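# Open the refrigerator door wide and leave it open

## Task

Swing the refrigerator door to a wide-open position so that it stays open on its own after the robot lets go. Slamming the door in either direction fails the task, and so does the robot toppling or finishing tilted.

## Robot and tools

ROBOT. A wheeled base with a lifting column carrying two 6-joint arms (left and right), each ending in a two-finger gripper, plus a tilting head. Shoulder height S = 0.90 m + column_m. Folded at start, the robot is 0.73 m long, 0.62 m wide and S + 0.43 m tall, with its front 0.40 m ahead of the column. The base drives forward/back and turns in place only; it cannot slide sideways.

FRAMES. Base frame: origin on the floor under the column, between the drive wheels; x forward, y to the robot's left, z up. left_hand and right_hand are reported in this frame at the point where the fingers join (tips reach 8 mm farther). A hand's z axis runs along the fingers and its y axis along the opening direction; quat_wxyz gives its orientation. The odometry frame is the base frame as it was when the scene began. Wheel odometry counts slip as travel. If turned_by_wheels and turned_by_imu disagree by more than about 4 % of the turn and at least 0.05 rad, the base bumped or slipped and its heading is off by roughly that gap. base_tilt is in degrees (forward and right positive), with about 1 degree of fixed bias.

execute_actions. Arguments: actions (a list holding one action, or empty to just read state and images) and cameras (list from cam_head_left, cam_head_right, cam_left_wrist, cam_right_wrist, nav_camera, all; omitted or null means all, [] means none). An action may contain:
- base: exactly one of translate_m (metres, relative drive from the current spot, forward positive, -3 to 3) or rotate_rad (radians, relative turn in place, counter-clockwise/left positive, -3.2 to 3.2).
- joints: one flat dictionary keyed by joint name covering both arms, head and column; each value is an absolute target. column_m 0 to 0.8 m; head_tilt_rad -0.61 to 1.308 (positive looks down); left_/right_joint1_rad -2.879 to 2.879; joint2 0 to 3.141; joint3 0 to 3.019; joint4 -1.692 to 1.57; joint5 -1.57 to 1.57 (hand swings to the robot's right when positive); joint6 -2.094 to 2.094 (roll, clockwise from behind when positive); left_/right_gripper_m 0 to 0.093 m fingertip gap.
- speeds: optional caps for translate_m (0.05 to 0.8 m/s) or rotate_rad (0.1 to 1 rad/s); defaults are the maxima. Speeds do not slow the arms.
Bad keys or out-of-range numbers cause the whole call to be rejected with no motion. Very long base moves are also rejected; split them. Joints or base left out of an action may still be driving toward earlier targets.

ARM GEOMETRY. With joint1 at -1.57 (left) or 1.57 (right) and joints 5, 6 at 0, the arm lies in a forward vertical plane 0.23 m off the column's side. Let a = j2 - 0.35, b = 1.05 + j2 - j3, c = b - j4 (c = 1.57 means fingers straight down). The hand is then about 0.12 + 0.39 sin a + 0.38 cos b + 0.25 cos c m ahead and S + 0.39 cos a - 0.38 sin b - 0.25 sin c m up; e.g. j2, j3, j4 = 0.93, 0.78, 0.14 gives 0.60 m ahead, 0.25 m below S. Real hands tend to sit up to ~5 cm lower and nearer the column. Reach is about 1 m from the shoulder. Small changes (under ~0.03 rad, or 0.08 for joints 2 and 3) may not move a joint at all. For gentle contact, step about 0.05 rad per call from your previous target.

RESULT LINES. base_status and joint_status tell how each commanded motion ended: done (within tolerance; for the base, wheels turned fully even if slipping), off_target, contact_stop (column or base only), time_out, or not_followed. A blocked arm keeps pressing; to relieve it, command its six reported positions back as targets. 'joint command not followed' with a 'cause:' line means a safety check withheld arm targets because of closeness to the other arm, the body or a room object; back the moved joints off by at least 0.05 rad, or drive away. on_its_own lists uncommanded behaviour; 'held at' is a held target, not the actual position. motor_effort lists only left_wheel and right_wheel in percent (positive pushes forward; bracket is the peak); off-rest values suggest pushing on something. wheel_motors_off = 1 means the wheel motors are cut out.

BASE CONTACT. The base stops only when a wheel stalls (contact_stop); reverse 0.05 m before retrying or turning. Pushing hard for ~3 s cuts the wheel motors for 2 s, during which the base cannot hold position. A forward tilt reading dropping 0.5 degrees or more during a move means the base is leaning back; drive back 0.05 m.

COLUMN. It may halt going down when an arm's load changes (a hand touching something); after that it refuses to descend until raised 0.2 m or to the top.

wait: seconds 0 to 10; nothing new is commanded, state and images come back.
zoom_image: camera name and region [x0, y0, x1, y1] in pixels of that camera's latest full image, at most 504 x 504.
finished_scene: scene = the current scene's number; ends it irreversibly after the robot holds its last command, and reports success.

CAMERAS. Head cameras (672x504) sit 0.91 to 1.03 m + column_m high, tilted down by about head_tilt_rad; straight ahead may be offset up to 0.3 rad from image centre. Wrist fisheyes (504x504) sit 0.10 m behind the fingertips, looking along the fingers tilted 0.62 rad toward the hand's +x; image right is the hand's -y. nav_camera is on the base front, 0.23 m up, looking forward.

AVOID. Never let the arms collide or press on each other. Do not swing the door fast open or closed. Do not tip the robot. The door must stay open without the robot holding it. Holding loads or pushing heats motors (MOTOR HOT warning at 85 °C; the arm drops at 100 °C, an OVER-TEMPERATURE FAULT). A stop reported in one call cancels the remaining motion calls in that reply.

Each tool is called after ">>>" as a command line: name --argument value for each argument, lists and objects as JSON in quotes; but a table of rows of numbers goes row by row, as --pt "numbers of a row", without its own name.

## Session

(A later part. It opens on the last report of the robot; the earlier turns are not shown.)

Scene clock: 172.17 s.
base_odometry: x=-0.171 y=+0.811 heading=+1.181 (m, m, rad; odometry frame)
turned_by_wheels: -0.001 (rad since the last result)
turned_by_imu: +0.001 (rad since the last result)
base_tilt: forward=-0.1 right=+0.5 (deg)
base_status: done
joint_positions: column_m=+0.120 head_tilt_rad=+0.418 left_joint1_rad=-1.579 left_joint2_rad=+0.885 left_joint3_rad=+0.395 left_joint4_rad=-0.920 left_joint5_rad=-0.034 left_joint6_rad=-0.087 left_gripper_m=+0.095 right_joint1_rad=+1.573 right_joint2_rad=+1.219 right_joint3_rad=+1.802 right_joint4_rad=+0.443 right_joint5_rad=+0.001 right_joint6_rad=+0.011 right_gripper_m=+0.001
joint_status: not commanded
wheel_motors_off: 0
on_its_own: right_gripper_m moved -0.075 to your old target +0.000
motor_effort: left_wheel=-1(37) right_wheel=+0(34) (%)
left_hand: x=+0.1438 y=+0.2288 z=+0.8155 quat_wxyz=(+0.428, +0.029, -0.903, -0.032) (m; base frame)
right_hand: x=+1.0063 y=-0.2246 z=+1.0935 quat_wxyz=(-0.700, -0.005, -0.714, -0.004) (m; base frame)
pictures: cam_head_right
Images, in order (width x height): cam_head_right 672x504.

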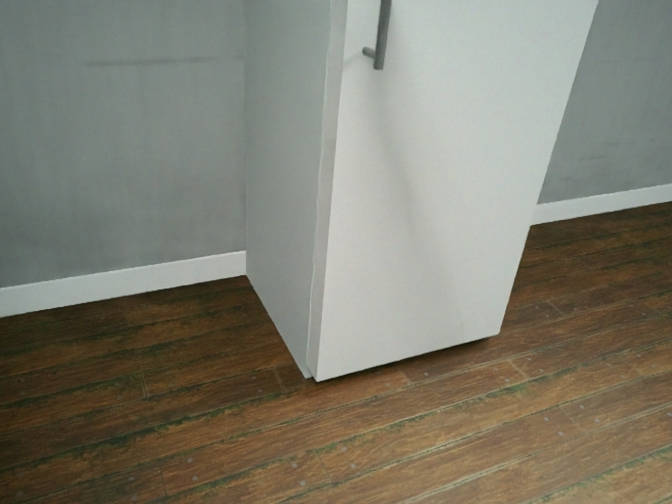

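>>> execute_actions --actions '[{"base":{"rotate_rad":-0.03},"joints":{"right_gripper_m":0.09}}]' --cameras '[]'

>>> execute_actions --actions '[{"base":{"translate_m":0.23},"speeds":{"translate_m":0.1}}]' --cameras '["cam_right_wrist"]'

>>> execute_actions --actions '[{"joints":{"right_gripper_m":0.0}}]' --cameras '[]'

>>> execute_actions --actions '[{"base":{"translate_m":-0.2},"speeds":{"translate_m":0.05}}]' --cameras '["cam_head_right"]'

Scene clock: 173.07 s.
base_odometry: x=-0.171 y=+0.811 heading=+1.153 (m, m, rad; odometry frame)
turned_by_wheels: -0.029 (rad since the last result)
turned_by_imu: -0.029 (rad since the last result)
base_tilt: forward=+0.0 right=+0.4 (deg)
base_status: done
joint_positions: column_m=+0.120 head_tilt_rad=+0.418 left_joint1_rad=-1.579 left_joint2_rad=+0.885 left_joint3_rad=+0.395 left_joint4_rad=-0.920 left_joint5_rad=-0.034 left_joint6_rad=-0.087 left_gripper_m=+0.095 right_joint1_rad=+1.570 right_joint2_rad=+1.219 right_joint3_rad=+1.802 right_joint4_rad=+0.443 right_joint5_rad=+0.001 right_joint6_rad=+0.010 right_gripper_m=+0.090
joint_status: all done
wheel_motors_off: 0
motor_effort: left_wheel=+0(28) right_wheel=-1(22) (%)
left_hand: x=+0.1438 y=+0.2288 z=+0.8155 quat_wxyz=(+0.428, +0.029, -0.903, -0.032) (m; base frame)
right_hand: x=+1.0063 y=-0.2258 z=+1.0935 quat_wxyz=(-0.700, -0.004, -0.714, -0.003) (m; base frame)
pictures: none
No camera images: the call's "cameras" was empty. Leave "cameras" out to get every camera's image.

Scene clock: 177.23 s.
base_odometry: x=-0.079 y=+1.018 heading=+1.151 (m, m, rad; odometry frame)
turned_by_wheels: -0.002 (rad since the last result)
turned_by_imu: -0.001 (rad since the last result)
base_tilt: forward=+0.0 right=+0.7 (deg)
base_status: done
joint_positions: column_m=+0.120 head_tilt_rad=+0.418 left_joint1_rad=-1.579 left_joint2_rad=+0.885 left_joint3_rad=+0.396 left_joint4_rad=-0.920 left_joint5_rad=-0.034 left_joint6_rad=-0.087 left_gripper_m=+0.095 right_joint1_rad=+1.556 right_joint2_rad=+1.101 right_joint3_rad=+1.628 right_joint4_rad=+0.445 right_joint5_rad=-0.047 right_joint6_rad=-0.008 right_gripper_m=+0.090
joint_status: not commanded
wheel_motors_off: 0
motor_effort: left_wheel=+11(48) right_wheel=+9(43) (%)
left_hand: x=+0.1444 y=+0.2288 z=+0.8153 quat_wxyz=(+0.427, +0.029, -0.903, -0.032) (m; base frame)
right_hand: x=+0.9642 y=-0.2232 z=+1.0937 quat_wxyz=(-0.680, +0.021, -0.733, -0.007) (m; base frame)
pictures: cam_right_wrist
Images, in order (width x height): cam_right_wrist 504x504.

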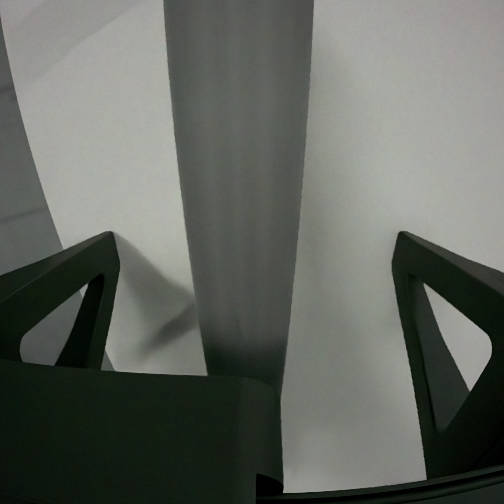

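Scene clock: 178.13 s.
base_odometry: x=-0.079 y=+1.018 heading=+1.151 (m, m, rad; odometry frame)
turned_by_wheels: +0.001 (rad since the last result)
turned_by_imu: +0.001 (rad since the last result)
base_tilt: forward=-0.2 right=+0.6 (deg)
base_status: not commanded
joint_positions: column_m=+0.120 head_tilt_rad=+0.418 left_joint1_rad=-1.579 left_joint2_rad=+0.885 left_joint3_rad=+0.396 left_joint4_rad=-0.920 left_joint5_rad=-0.034 left_joint6_rad=-0.087 left_gripper_m=+0.095 right_joint1_rad=+1.578 right_joint2_rad=+1.142 right_joint3_rad=+1.667 right_joint4_rad=+0.447 right_joint5_rad=+0.000 right_joint6_rad=-0.020 right_gripper_m=+0.014
joint_status: right_gripper_m off_target (ended at +0.014, target +0.000)
wheel_motors_off: 0
motor_effort: left_wheel=+6(24) right_wheel=+6(8) (%)
left_hand: x=+0.1444 y=+0.2288 z=+0.8153 quat_wxyz=(+0.427, +0.029, -0.903, -0.032) (m; base frame)
right_hand: x=+0.9753 y=-0.2228 z=+1.0828 quat_wxyz=(-0.680, +0.006, -0.733, +0.003) (m; base frame)
pictures: none
No camera images: the call's "cameras" was empty. Leave "cameras" out to get every camera's image.

Scene clock: 185.53 s.
base_odometry: x=-0.158 y=+0.840 heading=+1.126 (m, m, rad; odometry frame)
turned_by_wheels: -0.025 (rad since the last result)
turned_by_imu: -0.024 (rad since the last result)
base_tilt: forward=-0.1 right=+0.7 (deg)
base_status: translate_m off_target (by the wheels' count: -0.195 of -0.200)
joint_positions: column_m=+0.120 head_tilt_rad=+0.418 left_joint1_rad=-1.579 left_joint2_rad=+0.885 left_joint3_rad=+0.395 left_joint4_rad=-0.920 left_joint5_rad=-0.034 left_joint6_rad=-0.087 left_gripper_m=+0.095 right_joint1_rad=+1.432 right_joint2_rad=+1.269 right_joint3_rad=+1.859 right_joint4_rad=+0.443 right_joint5_rad=+0.096 right_joint6_rad=+0.095 right_gripper_m=+0.017
joint_status: not commanded
wheel_motors_off: 0
motor_effort: left_wheel=-22(60) right_wheel=+1(55) (%)
left_hand: x=+0.1438 y=+0.2288 z=+0.8155 quat_wxyz=(+0.428, +0.029, -0.903, -0.032) (m; base frame)
right_hand: x=+1.0154 y=-0.2996 z=+1.0877 quat_wxyz=(-0.704, -0.050, -0.705, +0.068) (m; base frame)
pictures: cam_head_right
Images, in order (width x height): cam_head_right 672x504.

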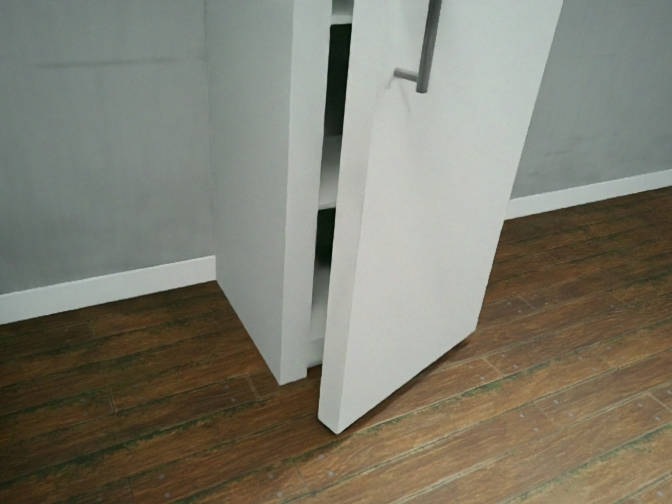

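Open. Continue as before.

>>> execute_actions --actions '[{"base":{"rotate_rad":-0.25},"speeds":{"rotate_rad":0.12}}]' --cameras '[]'

>>> execute_actions --actions '[{"base":{"translate_m":-0.2},"speeds":{"translate_m":0.07}}]' --cameras '[]'

>>> execute_actions --actions '[{"base":{"rotate_rad":0.5},"joints":{"right_gripper_m":0}}]' --cameras '["cam_head_right"]'

Scene clock: 188.50 s.
base_odometry: x=-0.158 y=+0.840 heading=+0.877 (m, m, rad; odometry frame)
turned_by_wheels: -0.250 (rad since the last result)
turned_by_imu: -0.252 (rad since the last result)
base_tilt: forward=-0.2 right=+0.7 (deg)
base_status: done
joint_positions: column_m=+0.120 head_tilt_rad=+0.418 left_joint1_rad=-1.579 left_joint2_rad=+0.885 left_joint3_rad=+0.395 left_joint4_rad=-0.920 left_joint5_rad=-0.034 left_joint6_rad=-0.087 left_gripper_m=+0.095 right_joint1_rad=+1.567 right_joint2_rad=+1.218 right_joint3_rad=+1.791 right_joint4_rad=+0.443 right_joint5_rad=-0.003 right_joint6_rad=-0.009 right_gripper_m=+0.017
joint_status: not commanded
wheel_motors_off: 0
motor_effort: left_wheel=+5(19) right_wheel=-5(25) (%)
left_hand: x=+0.1438 y=+0.2288 z=+0.8155 quat_wxyz=(+0.428, +0.029, -0.903, -0.032) (m; base frame)
right_hand: x=+1.0041 y=-0.2266 z=+1.0874 quat_wxyz=(-0.696, +0.005, -0.718, +0.004) (m; base frame)
pictures: none
No camera images: the call's "cameras" was empty. Leave "cameras" out to get every camera's image.

Scene clock: 192.00 s.
base_odometry: x=-0.286 y=+0.686 heading=+0.876 (m, m, rad; odometry frame)
turned_by_wheels: -0.001 (rad since the last result)
turned_by_imu: +0.000 (rad since the last result)
base_tilt: forward=-0.3 right=+0.5 (deg)
base_status: done
joint_positions: column_m=+0.120 head_tilt_rad=+0.418 left_joint1_rad=-1.579 left_joint2_rad=+0.885 left_joint3_rad=+0.394 left_joint4_rad=-0.920 left_joint5_rad=-0.034 left_joint6_rad=-0.087 left_gripper_m=+0.095 right_joint1_rad=+1.567 right_joint2_rad=+1.219 right_joint3_rad=+1.803 right_joint4_rad=+0.443 right_joint5_rad=+0.002 right_joint6_rad=+0.005 right_gripper_m=+0.001
joint_status: not commanded
wheel_motors_off: 0
on_its_own: right_gripper_m moved -0.016 to your old target +0.000
motor_effort: left_wheel=+0(30) right_wheel=+1(54) (%)
left_hand: x=+0.1436 y=+0.2288 z=+0.8156 quat_wxyz=(+0.428, +0.029, -0.903, -0.032) (m; base frame)
right_hand: x=+1.0064 y=-0.2272 z=+1.0939 quat_wxyz=(-0.700, -0.002, -0.714, +0.001) (m; base frame)
pictures: none
No camera images: the call's "cameras" was empty. Leave "cameras" out to get every camera's image.

Scene clock: 194.00 s.
base_odometry: x=-0.286 y=+0.686 heading=+1.375 (m, m, rad; odometry frame)
turned_by_wheels: +0.499 (rad since the last result)
turned_by_imu: +0.505 (rad since the last result)
base_tilt: forward=-0.3 right=+0.5 (deg)
base_status: done
joint_positions: column_m=+0.120 head_tilt_rad=+0.418 left_joint1_rad=-1.579 left_joint2_rad=+0.885 left_joint3_rad=+0.394 left_joint4_rad=-0.920 left_joint5_rad=-0.034 left_joint6_rad=-0.087 left_gripper_m=+0.095 right_joint1_rad=+1.571 right_joint2_rad=+1.219 right_joint3_rad=+1.803 right_joint4_rad=+0.443 right_joint5_rad=+0.001 right_joint6_rad=+0.005 right_gripper_m=+0.001
joint_status: all done
wheel_motors_off: 0
motor_effort: left_wheel=-4(29) right_wheel=+3(39) (%)
left_hand: x=+0.1436 y=+0.2288 z=+0.8156 quat_wxyz=(+0.428, +0.029, -0.903, -0.032) (m; base frame)
right_hand: x=+1.0064 y=-0.2255 z=+1.0939 quat_wxyz=(-0.700, -0.002, -0.714, -0.002) (m; base frame)
pictures: cam_head_right
Images, in order (width x height): cam_head_right 672x504.

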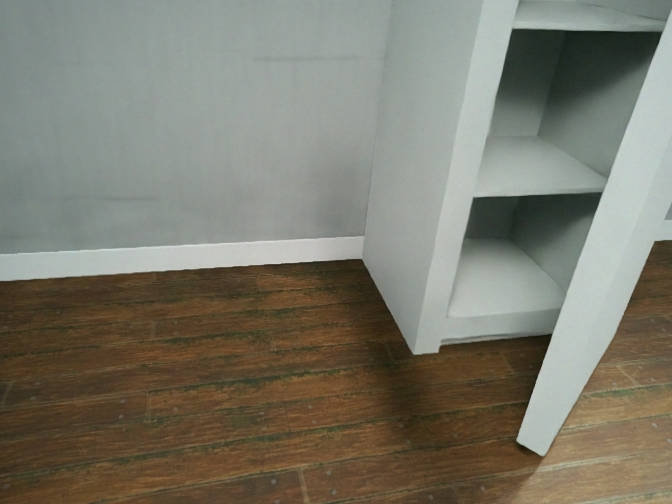

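>>> execute_actions --actions '[{"base":{"translate_m":0.2},"speeds":{"translate_m":0.15}}]' --cameras '[]'

>>> execute_actions --actions '[{"base":{"rotate_rad":-0.9},"speeds":{"rotate_rad":0.15}}]' --cameras '["cam_head_left"]'

Scene clock: 196.33 s.
base_odometry: x=-0.248 y=+0.882 heading=+1.376 (m, m, rad; odometry frame)
turned_by_wheels: +0.001 (rad since the last result)
turned_by_imu: +0.001 (rad since the last result)
base_tilt: forward=-0.2 right=+0.5 (deg)
base_status: done
joint_positions: column_m=+0.120 head_tilt_rad=+0.418 left_joint1_rad=-1.579 left_joint2_rad=+0.885 left_joint3_rad=+0.396 left_joint4_rad=-0.920 left_joint5_rad=-0.034 left_joint6_rad=-0.087 left_gripper_m=+0.095 right_joint1_rad=+1.571 right_joint2_rad=+1.218 right_joint3_rad=+1.801 right_joint4_rad=+0.443 right_joint5_rad=+0.001 right_joint6_rad=+0.005 right_gripper_m=+0.001
joint_status: not commanded
wheel_motors_off: 0
motor_effort: left_wheel=+1(30) right_wheel=-1(43) (%)
left_hand: x=+0.1442 y=+0.2288 z=+0.8154 quat_wxyz=(+0.427, +0.029, -0.903, -0.032) (m; base frame)
right_hand: x=+1.0060 y=-0.2255 z=+1.0937 quat_wxyz=(-0.700, -0.002, -0.714, -0.002) (m; base frame)
pictures: none
No camera images: the call's "cameras" was empty. Leave "cameras" out to get every camera's image.

Scene clock: 202.97 s.
base_odometry: x=-0.248 y=+0.882 heading=+0.477 (m, m, rad; odometry frame)
turned_by_wheels: -0.899 (rad since the last result)
turned_by_imu: -0.908 (rad since the last result)
base_tilt: forward=-0.2 right=+0.6 (deg)
base_status: done
joint_positions: column_m=+0.120 head_tilt_rad=+0.418 left_joint1_rad=-1.579 left_joint2_rad=+0.885 left_joint3_rad=+0.396 left_joint4_rad=-0.920 left_joint5_rad=-0.034 left_joint6_rad=-0.087 left_gripper_m=+0.095 right_joint1_rad=+1.572 right_joint2_rad=+1.218 right_joint3_rad=+1.801 right_joint4_rad=+0.443 right_joint5_rad=-0.002 right_joint6_rad=+0.004 right_gripper_m=+0.001
joint_status: not commanded
wheel_motors_off: 0
motor_effort: left_wheel=+4(29) right_wheel=-3(31) (%)
left_hand: x=+0.1442 y=+0.2288 z=+0.8154 quat_wxyz=(+0.427, +0.029, -0.903, -0.032) (m; base frame)
right_hand: x=+1.0060 y=-0.2249 z=+1.0937 quat_wxyz=(-0.700, -0.001, -0.714, -0.002) (m; base frame)
pictures: cam_head_left
Images, in order (width x height): cam_head_left 672x504.

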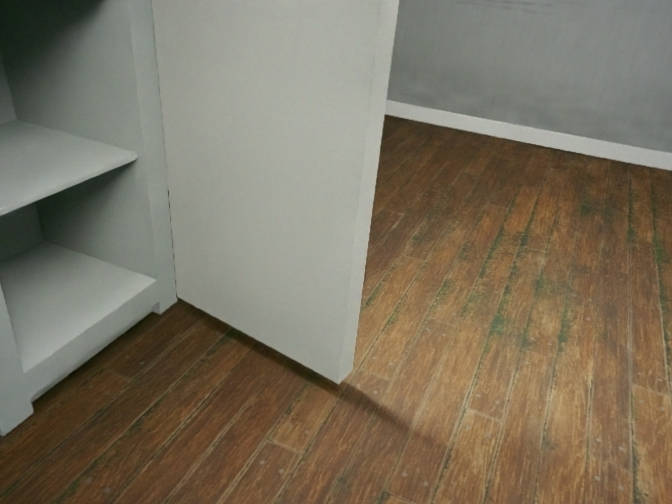

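>>> finished_scene --scene 2

The scene is finished: the task was done.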